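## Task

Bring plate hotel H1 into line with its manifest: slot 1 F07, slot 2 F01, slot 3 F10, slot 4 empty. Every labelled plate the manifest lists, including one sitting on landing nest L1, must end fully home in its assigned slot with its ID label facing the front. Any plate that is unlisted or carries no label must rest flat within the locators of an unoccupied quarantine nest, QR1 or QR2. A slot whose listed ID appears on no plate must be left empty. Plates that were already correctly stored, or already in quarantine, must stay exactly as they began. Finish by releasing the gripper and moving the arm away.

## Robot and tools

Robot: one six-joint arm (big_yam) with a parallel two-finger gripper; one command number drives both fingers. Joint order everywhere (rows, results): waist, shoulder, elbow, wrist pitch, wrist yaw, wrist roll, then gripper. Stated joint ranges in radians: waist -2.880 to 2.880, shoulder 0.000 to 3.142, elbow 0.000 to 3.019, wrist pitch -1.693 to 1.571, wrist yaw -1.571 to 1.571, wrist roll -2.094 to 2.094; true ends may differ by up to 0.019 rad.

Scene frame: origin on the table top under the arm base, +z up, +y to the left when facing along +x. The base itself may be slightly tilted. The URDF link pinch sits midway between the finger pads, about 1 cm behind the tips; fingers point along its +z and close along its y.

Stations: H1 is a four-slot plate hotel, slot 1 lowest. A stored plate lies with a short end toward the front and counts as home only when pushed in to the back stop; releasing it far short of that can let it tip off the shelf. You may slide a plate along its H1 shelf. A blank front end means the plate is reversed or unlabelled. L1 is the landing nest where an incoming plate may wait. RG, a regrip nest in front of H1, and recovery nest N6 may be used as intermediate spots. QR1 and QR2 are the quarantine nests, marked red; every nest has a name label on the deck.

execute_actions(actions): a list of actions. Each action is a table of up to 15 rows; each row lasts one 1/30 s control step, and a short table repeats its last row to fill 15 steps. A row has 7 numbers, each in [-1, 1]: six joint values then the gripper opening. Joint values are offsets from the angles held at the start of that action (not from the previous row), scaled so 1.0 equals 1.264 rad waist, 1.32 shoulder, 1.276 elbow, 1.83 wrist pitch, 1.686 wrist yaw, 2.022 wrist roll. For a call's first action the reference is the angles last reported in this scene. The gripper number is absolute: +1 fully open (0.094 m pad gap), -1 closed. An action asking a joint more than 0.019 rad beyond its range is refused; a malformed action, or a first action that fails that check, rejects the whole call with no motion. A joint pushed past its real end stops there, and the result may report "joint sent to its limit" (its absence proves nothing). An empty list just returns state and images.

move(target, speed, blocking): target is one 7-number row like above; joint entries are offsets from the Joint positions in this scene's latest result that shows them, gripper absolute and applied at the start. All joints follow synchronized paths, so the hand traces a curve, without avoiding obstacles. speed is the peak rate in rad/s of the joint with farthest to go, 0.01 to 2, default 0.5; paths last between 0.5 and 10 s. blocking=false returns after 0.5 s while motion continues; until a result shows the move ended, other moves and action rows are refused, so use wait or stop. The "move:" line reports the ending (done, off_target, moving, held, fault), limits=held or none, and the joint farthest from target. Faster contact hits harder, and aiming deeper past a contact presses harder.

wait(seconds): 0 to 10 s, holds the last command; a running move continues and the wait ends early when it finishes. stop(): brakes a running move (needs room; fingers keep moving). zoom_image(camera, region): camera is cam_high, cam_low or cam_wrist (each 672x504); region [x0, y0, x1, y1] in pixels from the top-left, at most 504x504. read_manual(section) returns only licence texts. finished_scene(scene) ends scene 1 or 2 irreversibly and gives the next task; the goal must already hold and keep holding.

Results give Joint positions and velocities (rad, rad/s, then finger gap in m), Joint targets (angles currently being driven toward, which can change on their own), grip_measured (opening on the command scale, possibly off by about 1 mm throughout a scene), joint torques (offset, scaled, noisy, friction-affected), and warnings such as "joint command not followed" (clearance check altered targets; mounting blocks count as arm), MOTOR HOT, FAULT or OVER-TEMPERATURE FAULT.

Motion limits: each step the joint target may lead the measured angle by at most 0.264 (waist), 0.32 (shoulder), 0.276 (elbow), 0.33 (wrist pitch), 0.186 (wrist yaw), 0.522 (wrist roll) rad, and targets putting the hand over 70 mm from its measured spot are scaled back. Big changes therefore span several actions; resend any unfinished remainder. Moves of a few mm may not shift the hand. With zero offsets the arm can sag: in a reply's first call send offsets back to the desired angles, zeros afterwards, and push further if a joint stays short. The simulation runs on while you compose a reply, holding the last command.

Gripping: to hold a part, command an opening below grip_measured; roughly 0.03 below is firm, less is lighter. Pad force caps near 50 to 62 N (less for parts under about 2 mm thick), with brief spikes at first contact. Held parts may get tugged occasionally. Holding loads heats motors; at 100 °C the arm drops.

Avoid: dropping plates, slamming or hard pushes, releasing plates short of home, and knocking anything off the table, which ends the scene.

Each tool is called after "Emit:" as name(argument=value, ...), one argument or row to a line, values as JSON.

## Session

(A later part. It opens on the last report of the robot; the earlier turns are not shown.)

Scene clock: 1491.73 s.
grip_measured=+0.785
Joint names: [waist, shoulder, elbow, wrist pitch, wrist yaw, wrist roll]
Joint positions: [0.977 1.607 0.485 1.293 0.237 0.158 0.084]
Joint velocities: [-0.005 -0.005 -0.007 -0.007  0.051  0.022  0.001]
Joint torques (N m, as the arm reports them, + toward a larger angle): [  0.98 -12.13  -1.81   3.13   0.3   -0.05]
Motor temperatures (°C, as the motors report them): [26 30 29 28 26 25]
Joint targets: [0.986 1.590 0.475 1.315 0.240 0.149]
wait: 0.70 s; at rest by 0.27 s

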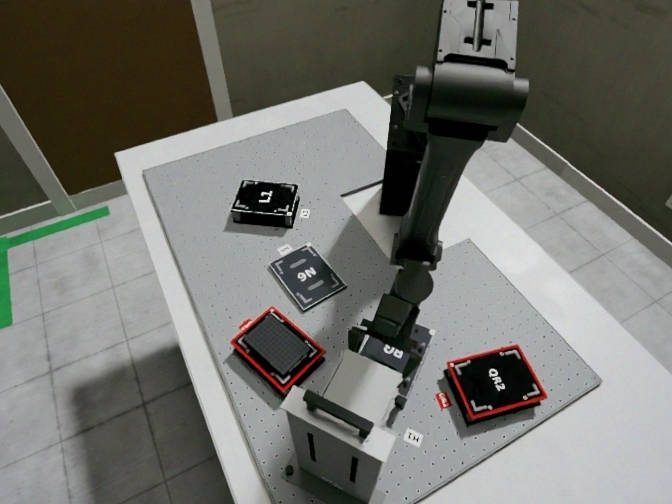

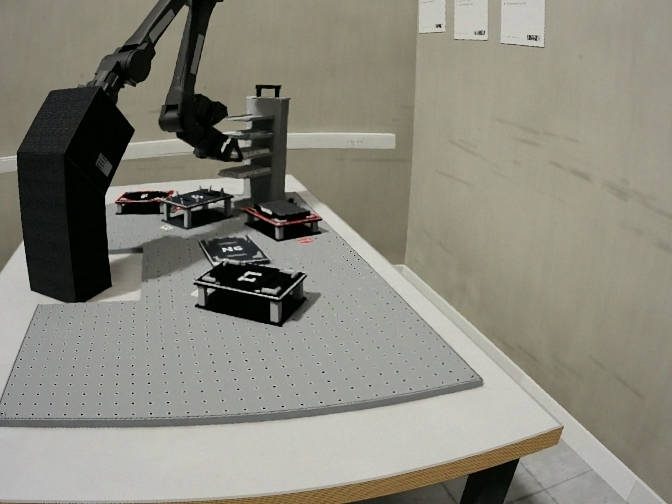

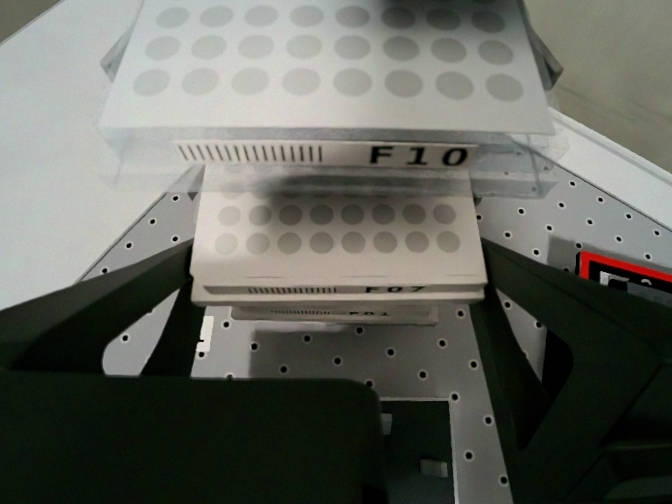

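Emit:
execute_actions(
  actions=[
    [[0.00712,-0.01288,-0.00784,0.01202,0.00178,-0.00445,0.75],[0.00745,-0.0139,-0.00944,0.01256,0.00202,-0.00449,0.75],[0.00778,-0.01493,-0.01103,0.01311,0.00225,-0.00452,0.75],[0.0081,-0.01595,-0.01263,0.01365,0.00249,-0.00456,0.75],[0.00843,-0.01697,-0.01422,0.01419,0.00273,-0.00459,0.75],[0.00876,-0.018,-0.01582,0.01474,0.00297,-0.00463,0.75],[0.00909,-0.01902,-0.01741,0.01528,0.0032,-0.00467,0.75],[0.00942,-0.02004,-0.01901,0.01582,0.00344,-0.0047,0.75],[0.00974,-0.02106,-0.0206,0.01636,0.00368,-0.00474,0.75],[0.01007,-0.02209,-0.0222,0.01691,0.00391,-0.00477,0.75],[0.0104,-0.02311,-0.02379,0.01745,0.00415,-0.00481,0.75],[0.01073,-0.02413,-0.02539,0.01799,0.00439,-0.00485,0.75],[0.01106,-0.02516,-0.02698,0.01854,0.00462,-0.00488,0.75],[0.01138,-0.02618,-0.02858,0.01908,0.00486,-0.00492,0.75],[0.01171,-0.0272,-0.03017,0.01962,0.0051,-0.00495,0.75]],
  ],
)

Emit:
wait(
  seconds=0.7,
)

Scene clock: 1504.47 s.
grip_measured=+0.785
Joint names: [waist, shoulder, elbow, wrist pitch, wrist yaw, wrist roll]
Joint positions: [0.981 1.591 0.462 1.304 0.242 0.156 0.084]
Joint velocities: [ 0.005 -0.034 -0.071  0.042  0.066 -0.051  0.001]
Joint torques (N m, as the arm reports them, + toward a larger angle): [  1.06 -11.64  -1.93   3.02   0.3    0.  ]
Motor temperatures (°C, as the motors report them): [26 30 29 28 26 25]
Joint targets: [0.992 1.571 0.447 1.329 0.245 0.148]

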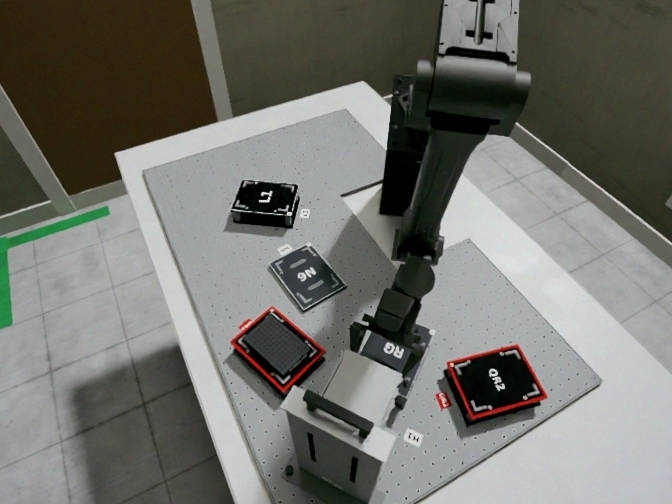

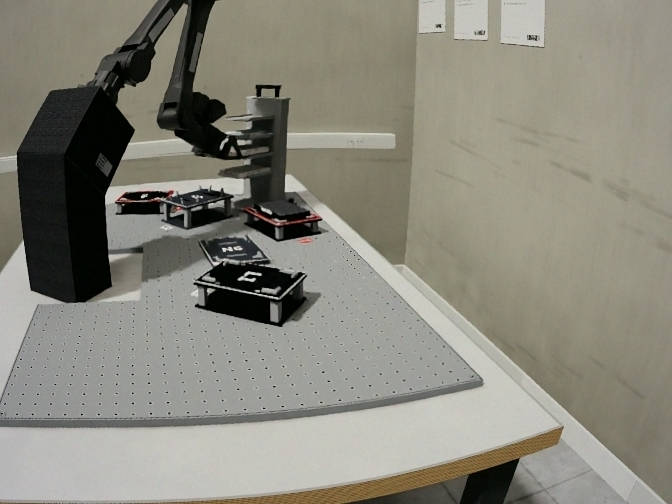

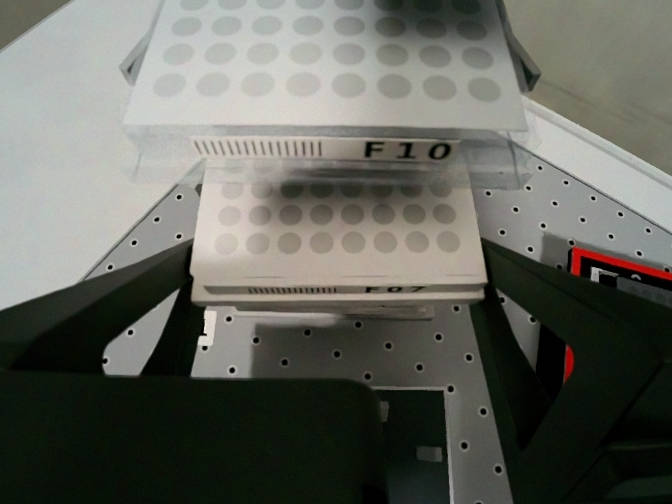

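Scene clock: 1505.17 s.
grip_measured=+0.785
Joint names: [waist, shoulder, elbow, wrist pitch, wrist yaw, wrist roll]
Joint positions: [0.982 1.588 0.458 1.306 0.242 0.156 0.084]
Joint velocities: [ 0.015 -0.015 -0.007 -0.002  0.007 -0.051 -0.001]
Joint torques (N m, as the arm reports them, + toward a larger angle): [  1.13 -11.95  -1.76   3.08   0.29  -0.02]
Motor temperatures (°C, as the motors report them): [26 30 29 28 26 25]
Joint targets: [0.992 1.571 0.447 1.329 0.245 0.148]
wait: 0.70 s; at rest by 0.23 s

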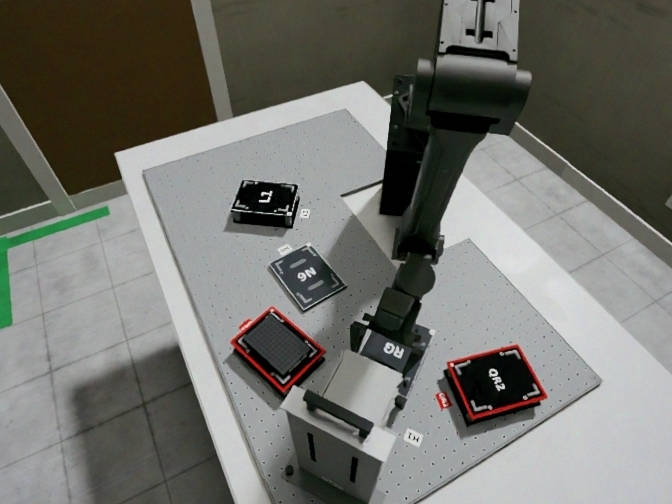

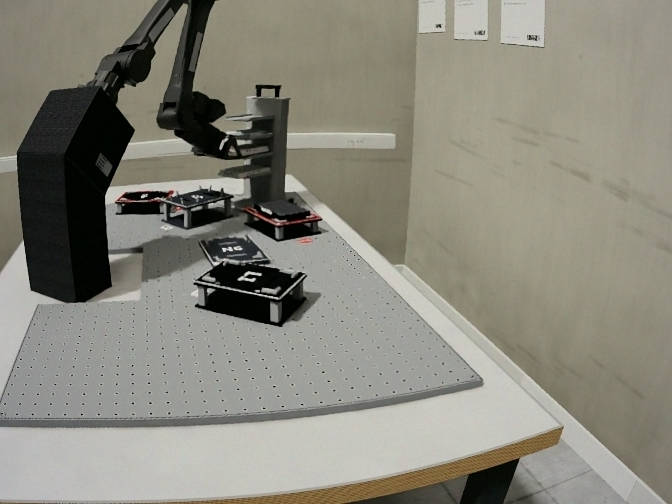

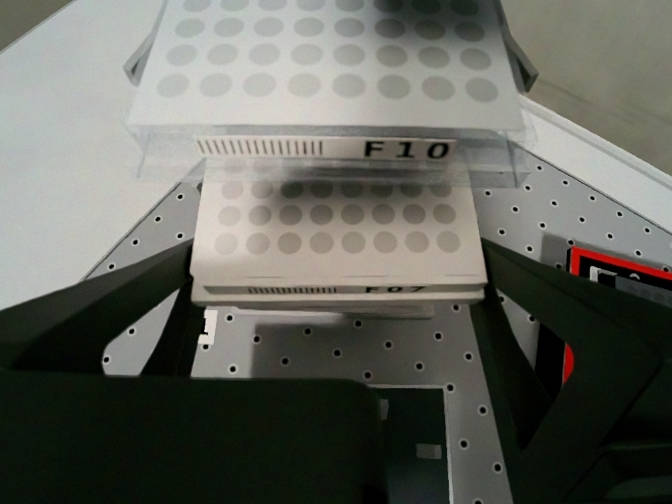

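Emit:
zoom_image(
  camera="cam_low",
  region=[200, 100, 300, 190],
)

Region (200, 100, 300, 190) of cam_low's 672x504 image, scaled by 5.040, with more detail than that image has; it fills the top 454 rows of this view, and the rest is white.

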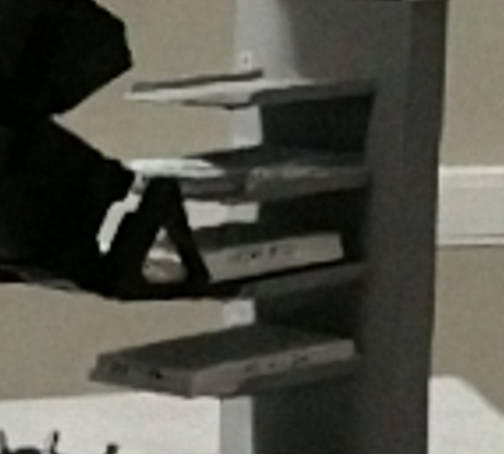

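Emit:
move(
  target=[-0.2653, -0.0143, -0.0465, 0.0351, -0.192, 0.0325, 0.75],
  speed=0.2,
)

Scene clock: 1596.67 s.
grip_measured=+0.785
Joint names: [waist, shoulder, elbow, wrist pitch, wrist yaw, wrist roll]
Joint positions: [ 0.654  1.586  0.41   1.348 -0.08   0.213  0.084]
Joint velocities: [-0.015 -0.005 -0.012 -0.007  0.037 -0.007  0.   ]
Joint torques (N m, as the arm reports them, + toward a larger angle): [ -2.7  -11.    -2.05   3.07   0.13   0.12]
Motor temperatures (°C, as the motors report them): [26 30 29 29 26 25]
Joint targets: [0.646 1.569 0.399 1.370 -0.082 0.222]
move: off_target; limits=none; farthest joint: the wrist pitch, 0.023 radians from its target (0.064 radians at the start)

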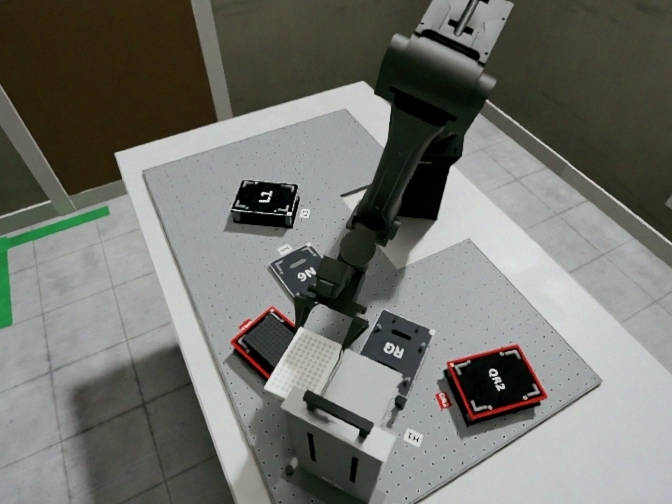

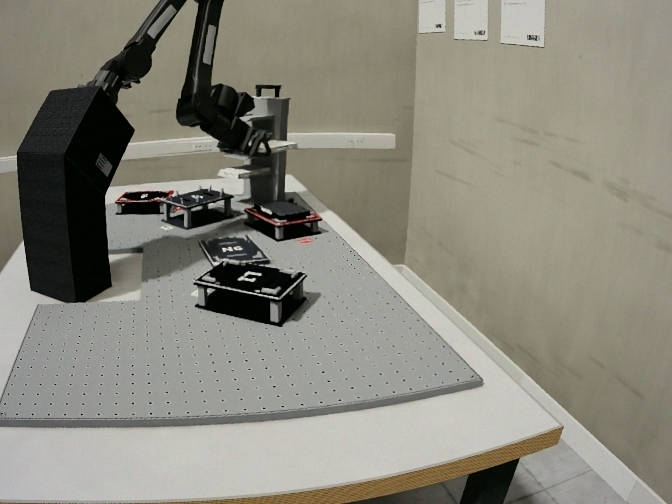

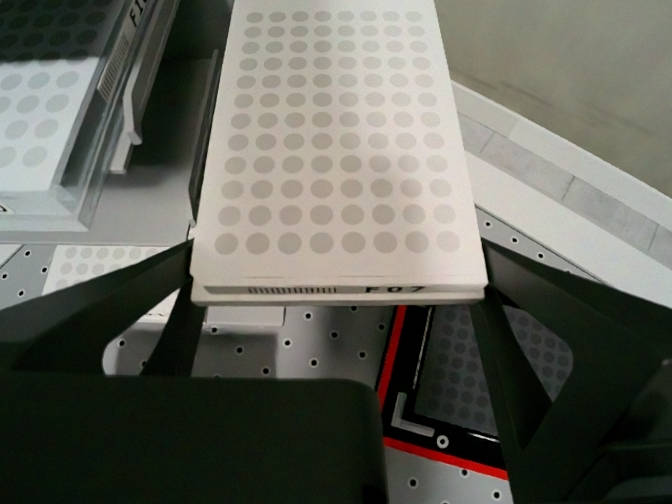

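Emit:
move(
  target=[-0.0713, -0.3631, -0.0771, -0.2105, -0.0494, 0.0114, 0.75],
  speed=0.3,
)

Scene clock: 1644.67 s.
grip_measured=+0.785
Joint names: [waist, shoulder, elbow, wrist pitch, wrist yaw, wrist roll]
Joint positions: [ 0.575  1.116  0.318  0.97  -0.161  0.228  0.084]
Joint velocities: [-0.005 -0.024  0.007  0.002  0.066 -0.066  0.   ]
Joint torques (N m, as the arm reports them, + toward a larger angle): [-2.06 -8.54  1.65  1.74  0.11  0.13]
Motor temperatures (°C, as the motors report them): [26 30 29 29 26 25]
Joint targets: [0.564 1.107 0.312 0.962 -0.163 0.236]
move: done; limits=none; farthest joint: the waist, 0.011 radians from its target (0.090 radians at the start)

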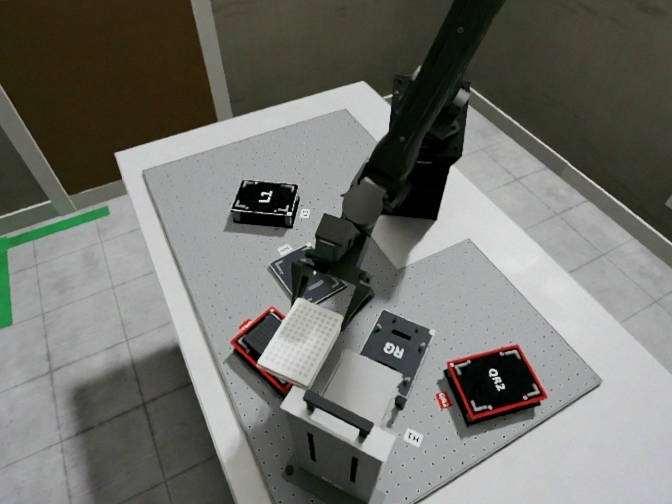

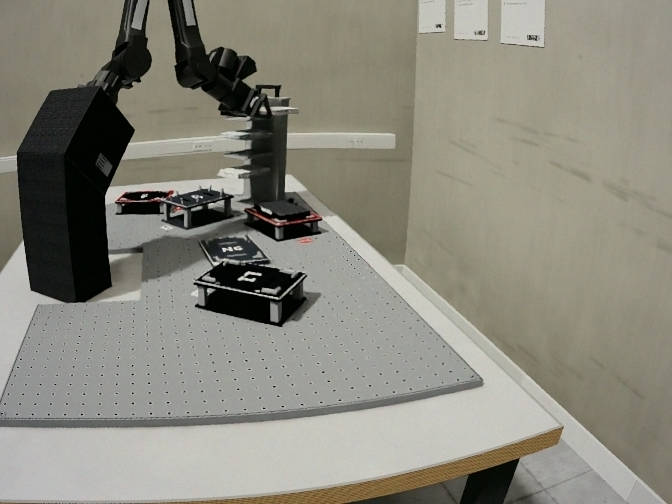

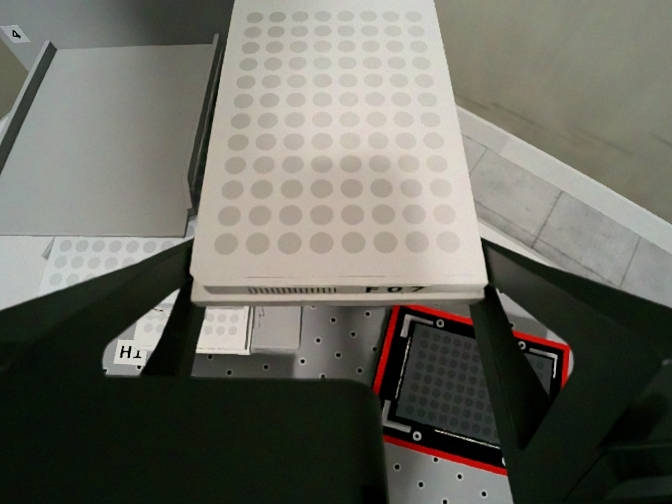

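Emit:
move(
  target=[0.3233, -0.0373, 0.0426, -0.0429, 0.2375, -0.0391, 0.75],
  speed=0.25,
)

Scene clock: 1655.77 s.
grip_measured=+0.785
Joint names: [waist, shoulder, elbow, wrist pitch, wrist yaw, wrist roll]
Joint positions: [0.978 1.083 0.348 0.899 0.237 0.157 0.084]
Joint velocities: [-0.024 -0.005 -0.007 -0.002 -0.051  0.007  0.001]
Joint torques (N m, as the arm reports them, + toward a larger angle): [ 0.63 -9.82  4.2   1.72  0.31 -0.03]
Motor temperatures (°C, as the motors report them): [26 29 29 28 26 25]
Joint targets: [0.984 1.067 0.372 0.891 0.240 0.149]
move: off_target; limits=none; farthest joint: the elbow, 0.024 radians from its target (0.054 radians at the start)

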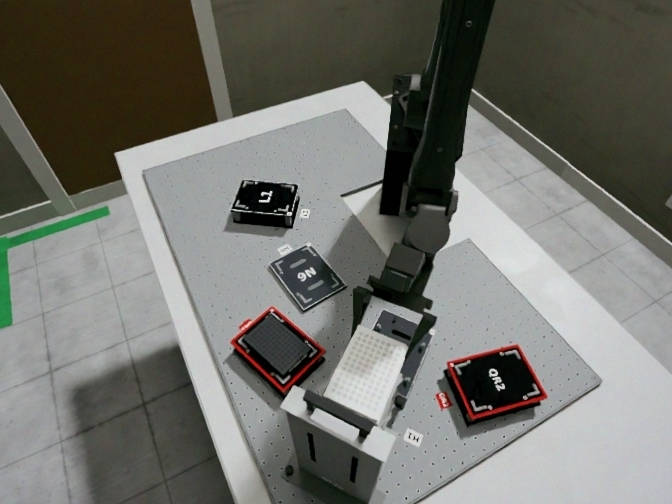

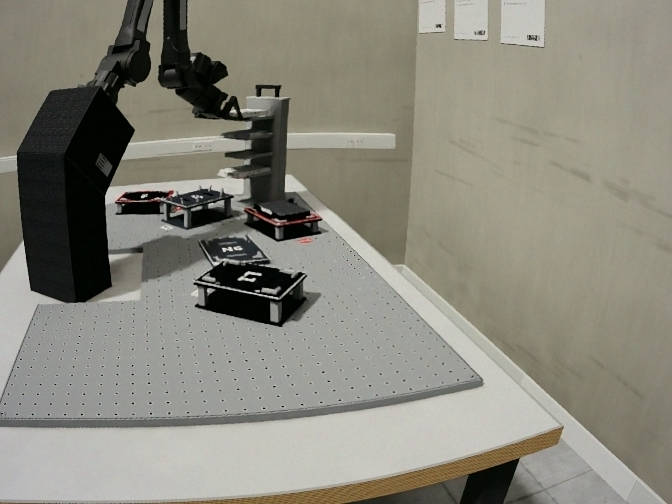

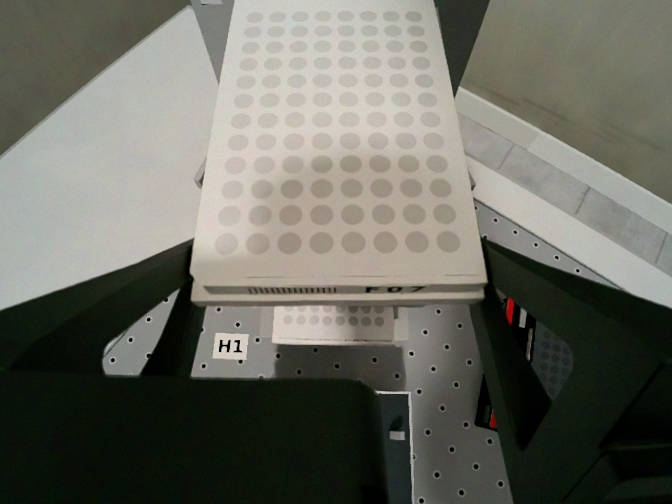

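Emit:
zoom_image(
  camera="cam_wrist",
  region=[170, 0, 510, 210],
)

Emit:
zoom_image(
  camera="cam_high",
  region=[270, 280, 450, 460],
)

Region (170, 0, 510, 210) of cam_wrist's 672x504 image, scaled by 1.482, with more detail than that image has; it fills the top 311 rows of this view, and the rest is white.

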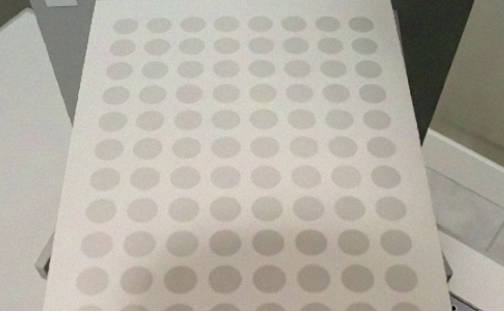

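Region (270, 280, 450, 460) of cam_high's 672x504 image, scaled by 2.800, with more detail than that image has.

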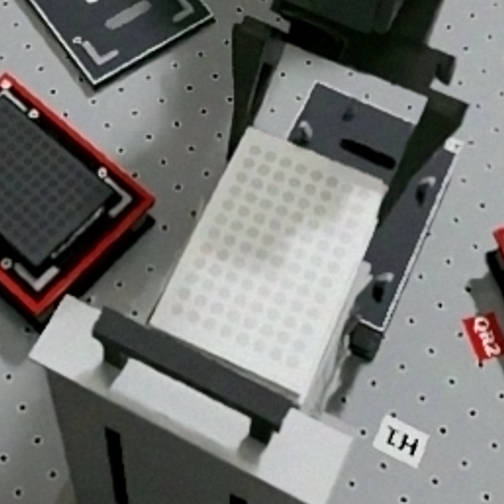

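Emit:
move(
  target=[0.0268, -0.017, 0.0266, -0.0092, 0.0333, 0.0112, 0.75],
  speed=0.06,
)

Scene clock: 1707.10 s.
grip_measured=+0.785
Joint names: [waist, shoulder, elbow, wrist pitch, wrist yaw, wrist roll]
Joint positions: [1.002 1.075 0.358 0.89  0.29  0.171 0.084]
Joint velocities: [-0.005 -0.015 -0.002 -0.012  0.007  0.037  0.   ]
Joint torques (N m, as the arm reports them, + toward a larger angle): [ 1.01 -9.84  4.32  1.69  0.29  0.13]
Motor temperatures (°C, as the motors report them): [26 29 30 28 26 25]
Joint targets: [1.012 1.060 0.382 0.882 0.293 0.180]
move: off_target; limits=none; farthest joint: the elbow, 0.024 radians from its target (0.034 radians at the start)

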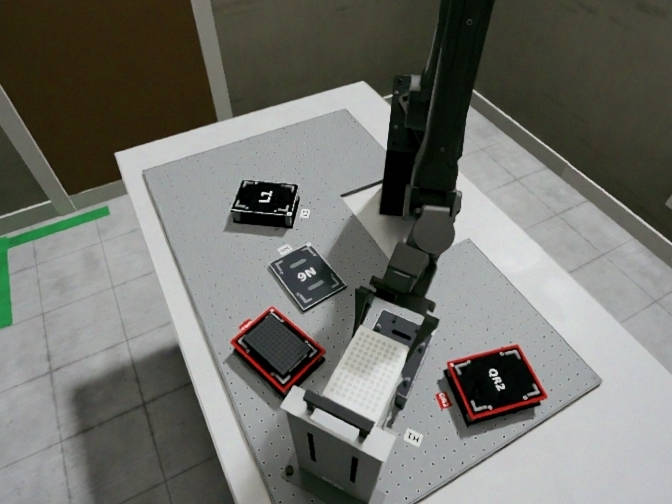

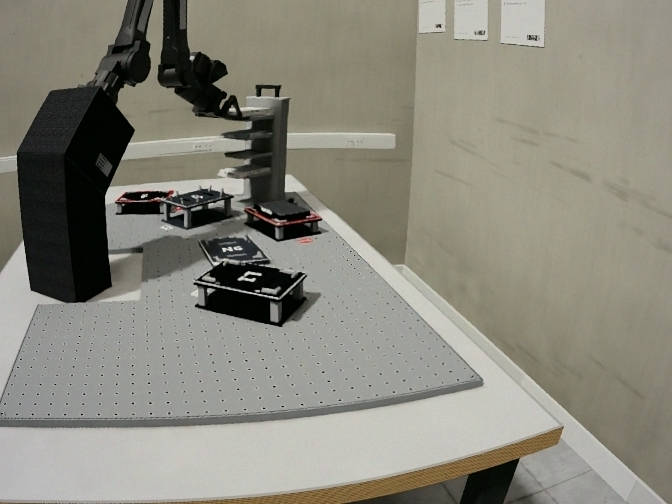

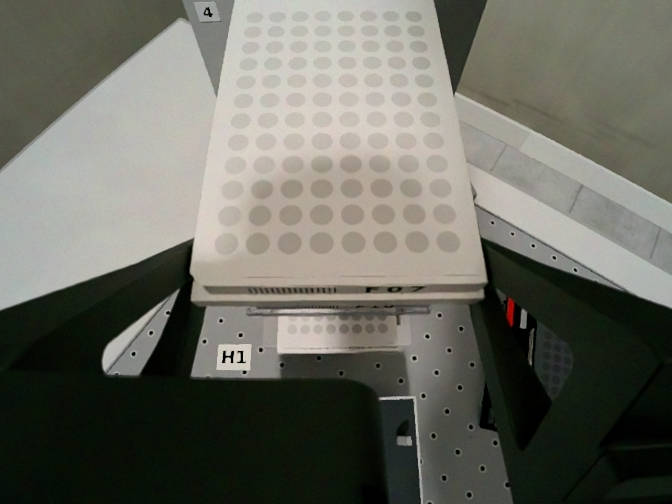

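Emit:
zoom_image(
  camera="cam_wrist",
  region=[170, 0, 510, 230],
)

Emit:
zoom_image(
  camera="cam_wrist",
  region=[180, 260, 500, 380],
)

Region (170, 0, 510, 230) of cam_wrist's 672x504 image, scaled by 1.482, with more detail than that image has; it fills the top 341 rows of this view, and the rest is white.

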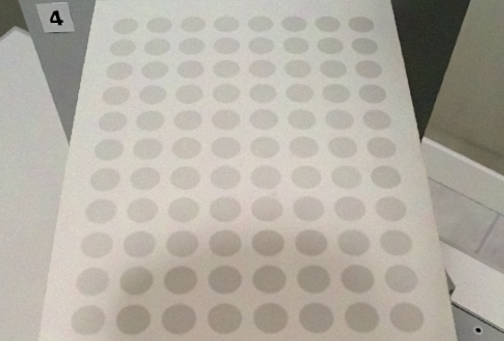

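Region (180, 260, 500, 380) of cam_wrist's 672x504 image, scaled by 1.575, with more detail than that image has; it fills the top 189 rows of this view, and the rest is white.

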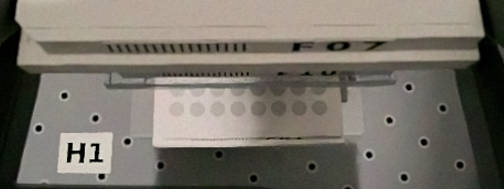

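Emit:
execute_actions(
  actions=[
    [[0.004,0.00606,0.0188,0.00984,0.00178,0.0025,0.75],[0.004,0.00777,0.0189,0.01103,0.0019,0.0025,0.75],[0.004,0.00948,0.019,0.01223,0.00203,0.0025,0.75],[0.004,0.01119,0.0191,0.01342,0.00216,0.0025,0.75],[0.004,0.0129,0.0193,0.01462,0.00229,0.0025,0.75],[0.004,0.01461,0.0194,0.01581,0.00242,0.0025,0.75],[0.004,0.01632,0.0195,0.017,0.00254,0.0025,0.75],[0.004,0.01803,0.0196,0.0182,0.00267,0.0025,0.75],[0.004,0.01974,0.0197,0.01939,0.0028,0.0025,0.75],[0.004,0.02145,0.0198,0.02059,0.00292,0.0025,0.75],[0.004,0.02316,0.0199,0.02178,0.00305,0.0025,0.75],[0.004,0.02487,0.0201,0.02297,0.00318,0.0025,0.75],[0.004,0.02658,0.0202,0.02417,0.00331,0.0025,0.75],[0.004,0.02829,0.0203,0.02536,0.00343,0.0025,0.75],[0.004,0.03,0.0204,0.02656,0.00356,0.0025,0.75]],
  ],
)

Emit:
wait(
  seconds=0.7,
)

Scene clock: 1728.50 s.
grip_measured=+0.785
Joint names: [waist, shoulder, elbow, wrist pitch, wrist yaw, wrist roll]
Joint positions: [1.002 1.103 0.358 0.912 0.292 0.172 0.084]
Joint velocities: [-0.015  0.063  0.012  0.056 -0.007  0.007 -0.   ]
Joint torques (N m, as the arm reports them, + toward a larger angle): [ 0.64 -7.16  4.26  3.08  0.3   0.07]
Motor temperatures (°C, as the motors report them): [26 29 30 28 26 25]
Joint targets: [1.007 1.115 0.384 0.939 0.296 0.176]

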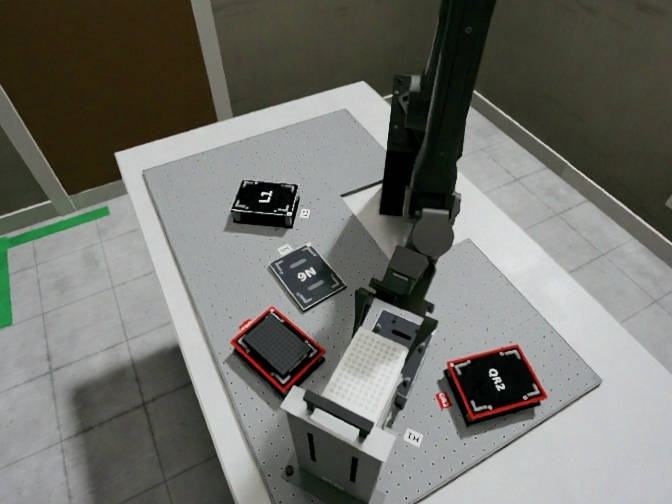

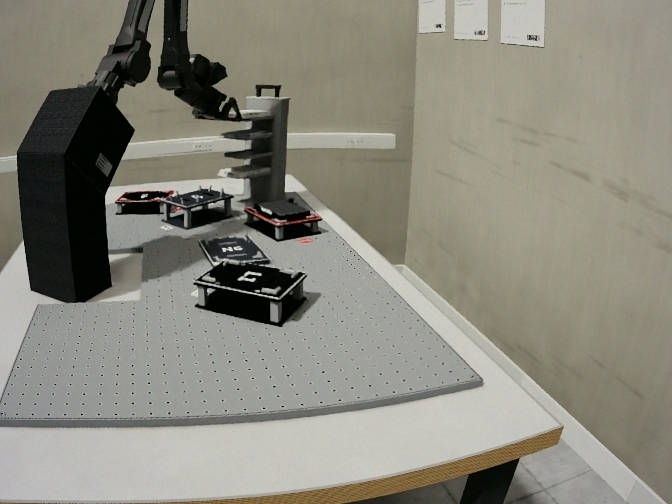

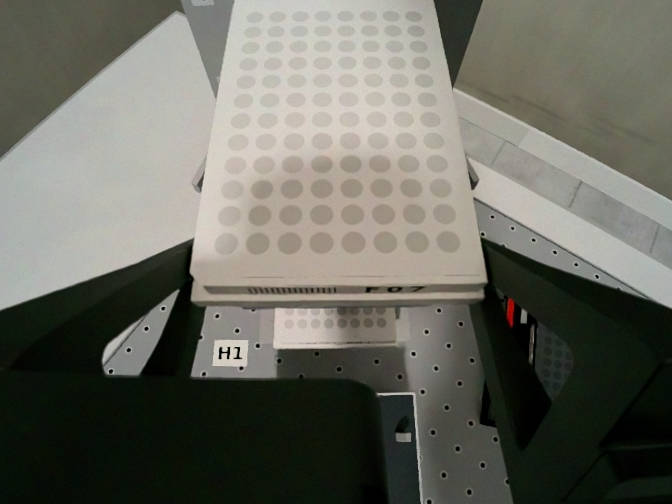

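Scene clock: 1729.20 s.
grip_measured=+0.785
Joint names: [waist, shoulder, elbow, wrist pitch, wrist yaw, wrist roll]
Joint positions: [1.002 1.108 0.358 0.916 0.292 0.172 0.084]
Joint velocities: [ 0.005 -0.005 -0.002 -0.017  0.007 -0.022 -0.001]
Joint torques (N m, as the arm reports them, + toward a larger angle): [ 0.86 -8.04  4.15  3.05  0.32  0.08]
Motor temperatures (°C, as the motors report them): [26 29 30 28 26 25]
Joint targets: [1.007 1.115 0.384 0.939 0.295 0.176]
wait: 0.70 s; at rest by 0.23 s

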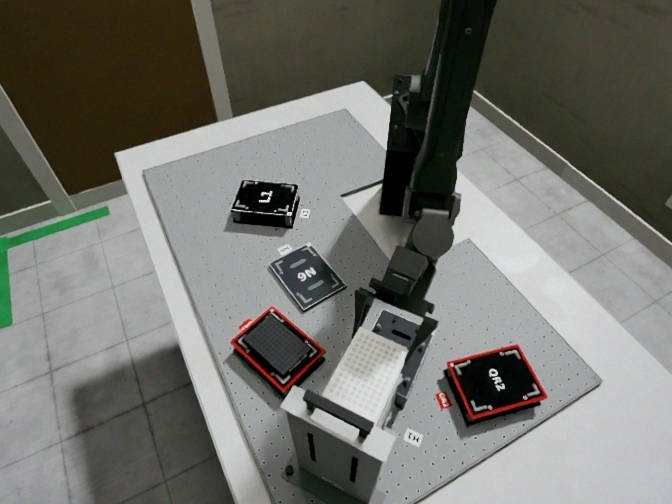

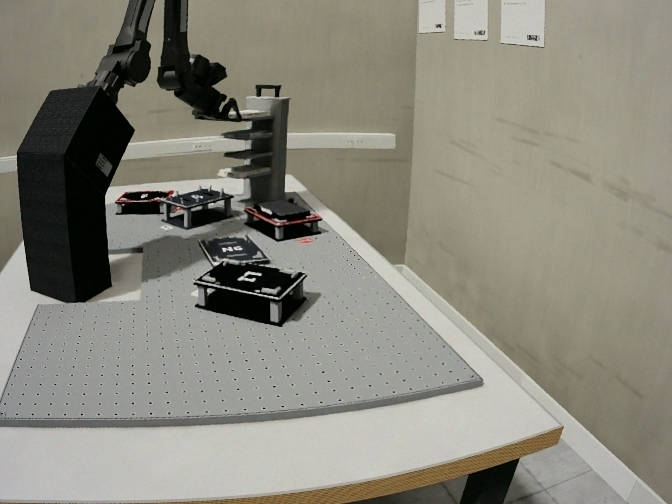

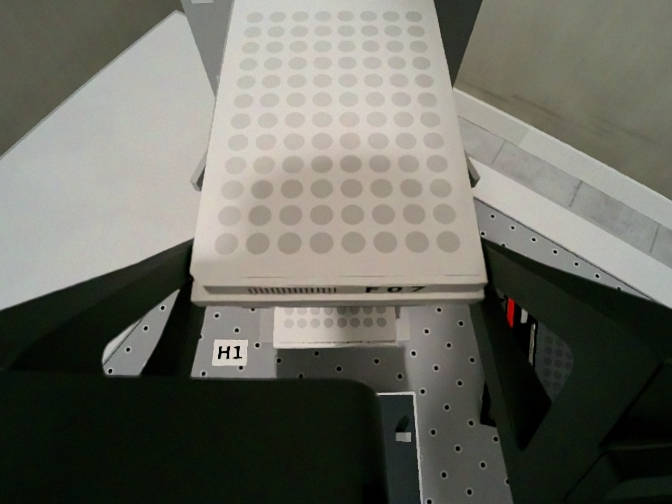

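Emit:
zoom_image(
  camera="cam_wrist",
  region=[170, 0, 510, 230],
)

Emit:
zoom_image(
  camera="cam_low",
  region=[200, 80, 300, 160],
)

Region (170, 0, 510, 230) of cam_wrist's 672x504 image, scaled by 1.482, with more detail than that image has; it fills the top 341 rows of this view, and the rest is white.

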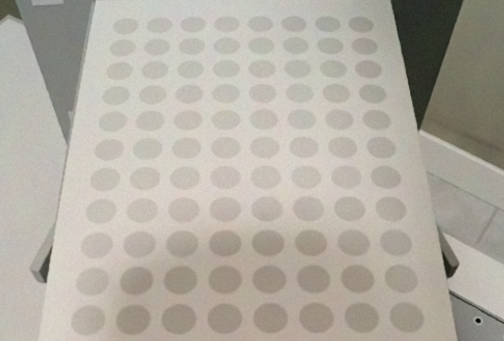

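Region (200, 80, 300, 160) of cam_low's 672x504 image, scaled by 5.040, with more detail than that image has; it fills the top 403 rows of this view, and the rest is white.

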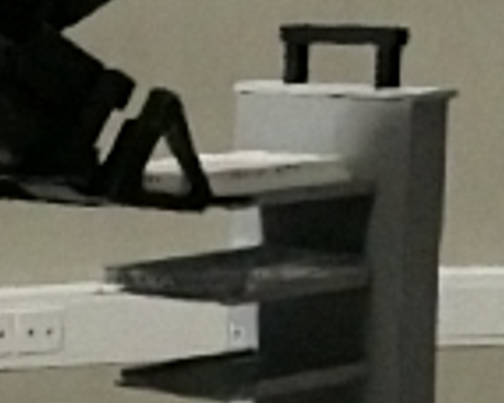

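Emit:
execute_actions(
  actions=[
    [[0.004,0.003,0.0172,0.0125,-0.001,0.002,0.75],[0.004,0.003,0.0172,0.013,-0.0016,0.002,0.75],[0.004,0.003,0.0172,0.0135,-0.002,0.002,0.75],[0.004,0.003,0.0172,0.014,-0.0023,0.002,0.75],[0.004,0.003,0.0172,0.0145,-0.0026,0.002,0.75],[0.004,0.003,0.0172,0.015,-0.0029,0.002,0.75],[0.004,0.003,0.0172,0.0156,-0.00326,0.002,0.75]],
  ],
)

Emit:
zoom_image(
  camera="cam_wrist",
  region=[170, 0, 510, 230],
)

Scene clock: 1752.00 s.
grip_measured=+0.785
Joint names: [waist, shoulder, elbow, wrist pitch, wrist yaw, wrist roll]
Joint positions: [1.002 1.108 0.358 0.922 0.289 0.172 0.084]
Joint velocities: [-0.005 -0.015 -0.022 -0.012 -0.022  0.037  0.   ]
Joint torques (N m, as the arm reports them, + toward a larger angle): [ 0.8  -8.15  3.88  3.08  0.08  0.08]
Motor temperatures (°C, as the motors report them): [26 29 30 29 26 25]
Joint targets: [1.007 1.112 0.380 0.945 0.287 0.176]

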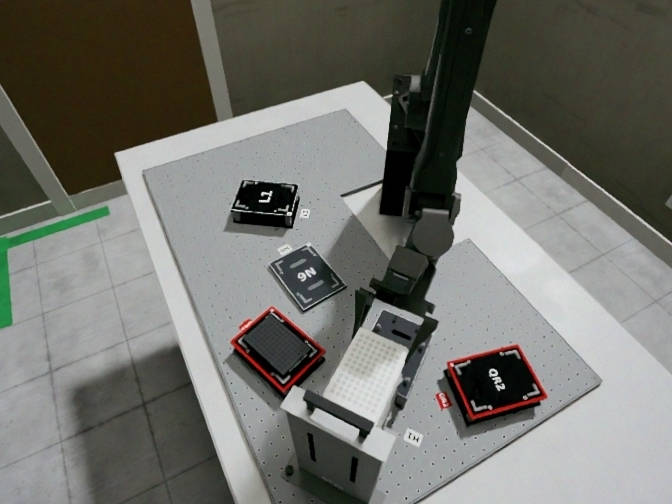

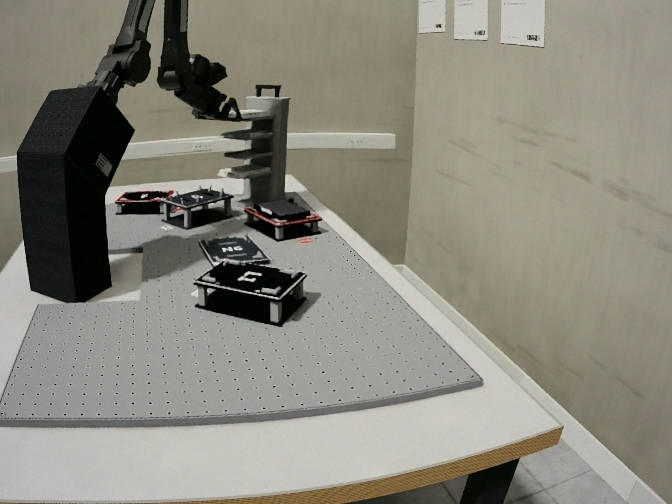

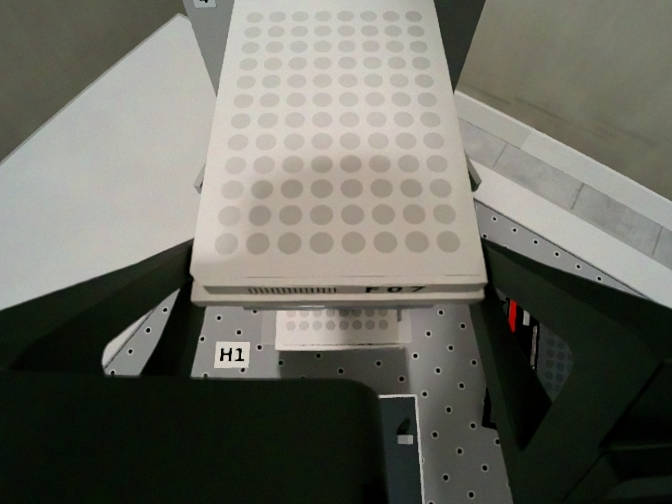

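Region (170, 0, 510, 230) of cam_wrist's 672x504 image, scaled by 1.482, with more detail than that image has; it fills the top 341 rows of this view, and the rest is white.

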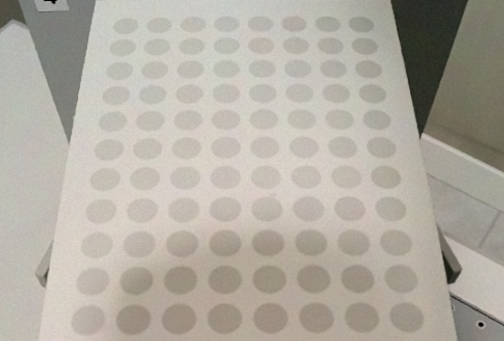

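Emit:
execute_actions(
  actions=[
    [[0.004,0.00455,0.0172,0.01202,-0.001,0.002,0.75],[0.004,0.00655,0.0172,0.01346,-0.001,0.002,0.75],[0.004,0.00855,0.0172,0.01491,-0.001,0.002,0.75],[0.004,0.01056,0.0172,0.01635,-0.001,0.002,0.75],[0.004,0.01256,0.0172,0.0178,-0.001,0.002,0.75],[0.004,0.01456,0.0172,0.01924,-0.001,0.002,0.75],[0.004,0.01656,0.0172,0.02068,-0.001,0.002,0.75],[0.004,0.01856,0.0172,0.02213,-0.001,0.002,0.75],[0.004,0.02057,0.0172,0.02357,-0.001,0.002,0.75],[0.004,0.02257,0.0172,0.02502,-0.001,0.002,0.75],[0.004,0.02457,0.0172,0.02646,-0.001,0.002,0.75],[0.004,0.02657,0.0172,0.0279,-0.001,0.002,0.75],[0.004,0.02857,0.0172,0.02935,-0.001,0.002,0.75],[0.004,0.03058,0.0172,0.03079,-0.001,0.002,0.75],[0.004,0.03258,0.0172,0.03224,-0.001,0.002,0.75]],
  ],
)

Emit:
wait(
  seconds=0.7,
)

Emit:
zoom_image(
  camera="cam_wrist",
  region=[170, 0, 510, 230],
)

Emit:
zoom_image(
  camera="cam_low",
  region=[200, 80, 300, 160],
)

Scene clock: 1767.23 s.
grip_measured=+0.785
Joint names: [waist, shoulder, elbow, wrist pitch, wrist yaw, wrist roll]
Joint positions: [1.002 1.139 0.358 0.953 0.289 0.172 0.084]
Joint velocities: [-0.015  0.073 -0.007  0.081 -0.022 -0.007  0.   ]
Joint torques (N m, as the arm reports them, + toward a larger angle): [ 1.05 -7.81  3.63  3.11  0.1   0.05]
Motor temperatures (°C, as the motors report them): [26 29 30 29 26 25]
Joint targets: [1.007 1.151 0.380 0.981 0.288 0.176]

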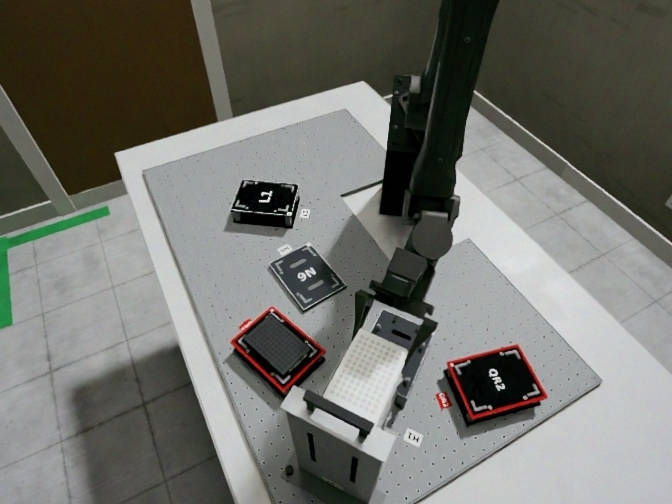

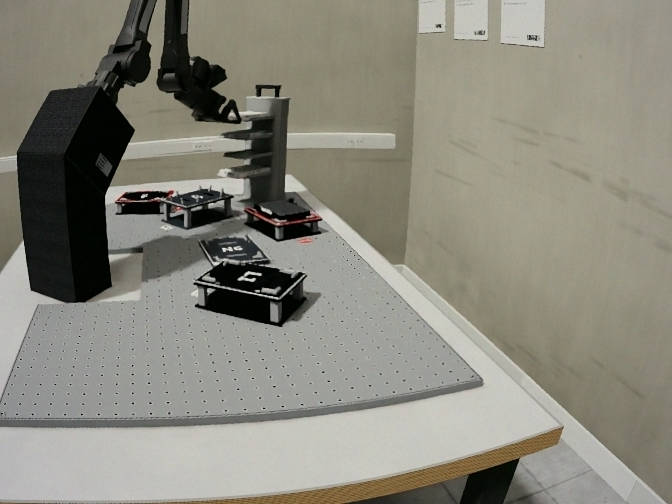

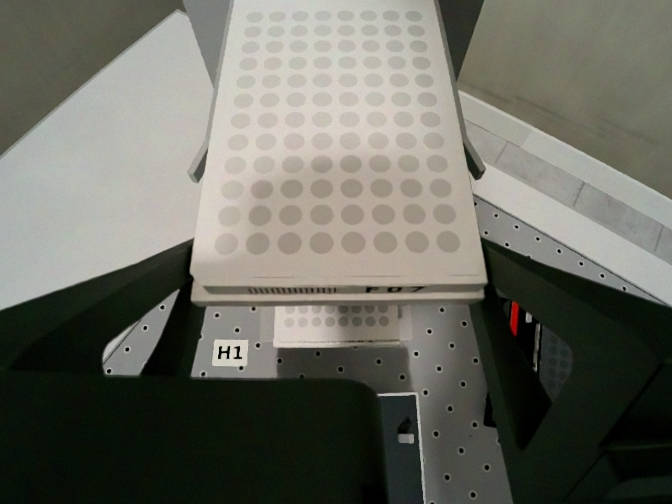

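Scene clock: 1767.93 s.
grip_measured=+0.785
Joint names: [waist, shoulder, elbow, wrist pitch, wrist yaw, wrist roll]
Joint positions: [1.002 1.142 0.358 0.959 0.289 0.172 0.084]
Joint velocities: [ 0.005 -0.005 -0.002  0.012  0.037  0.022 -0.   ]
Joint torques (N m, as the arm reports them, + toward a larger angle): [ 0.92 -7.89  3.52  2.94  0.1   0.07]
Motor temperatures (°C, as the motors report them): [26 29 30 29 26 25]
Joint targets: [1.007 1.151 0.380 0.981 0.288 0.176]
wait: 0.70 s; at rest by 0.23 s

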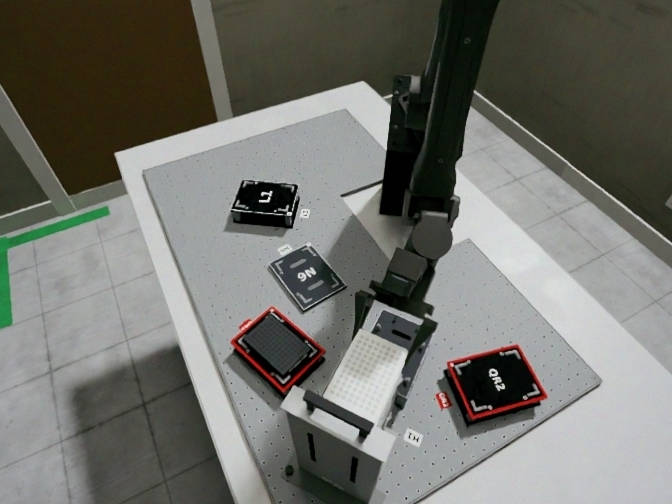

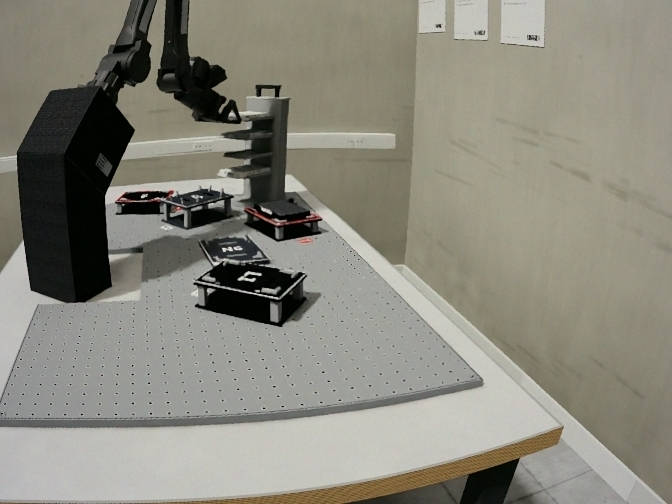

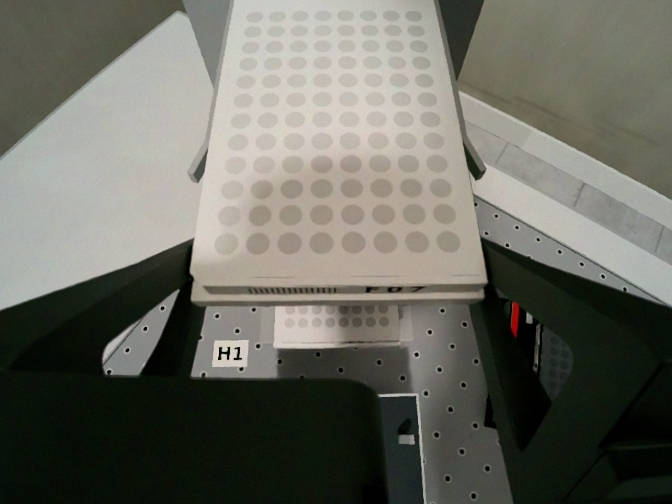

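Region (170, 0, 510, 230) of cam_wrist's 672x504 image, scaled by 1.482, with more detail than that image has; it fills the top 341 rows of this view, and the rest is white.

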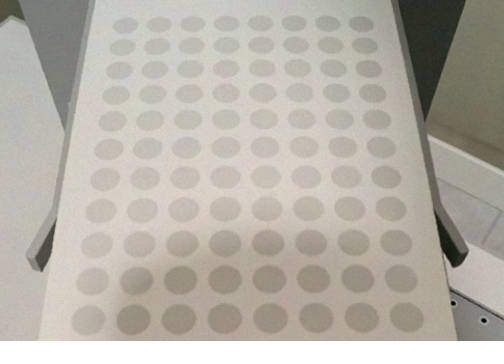

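Region (200, 80, 300, 160) of cam_low's 672x504 image, scaled by 5.040, with more detail than that image has; it fills the top 403 rows of this view, and the rest is white.

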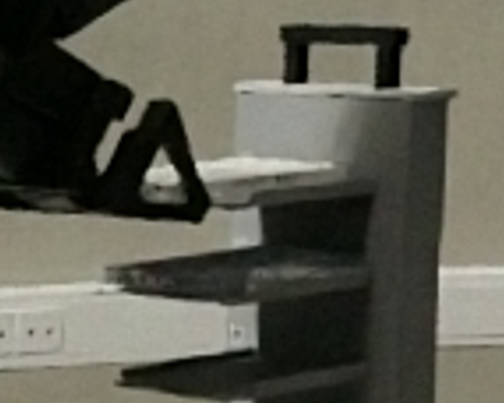

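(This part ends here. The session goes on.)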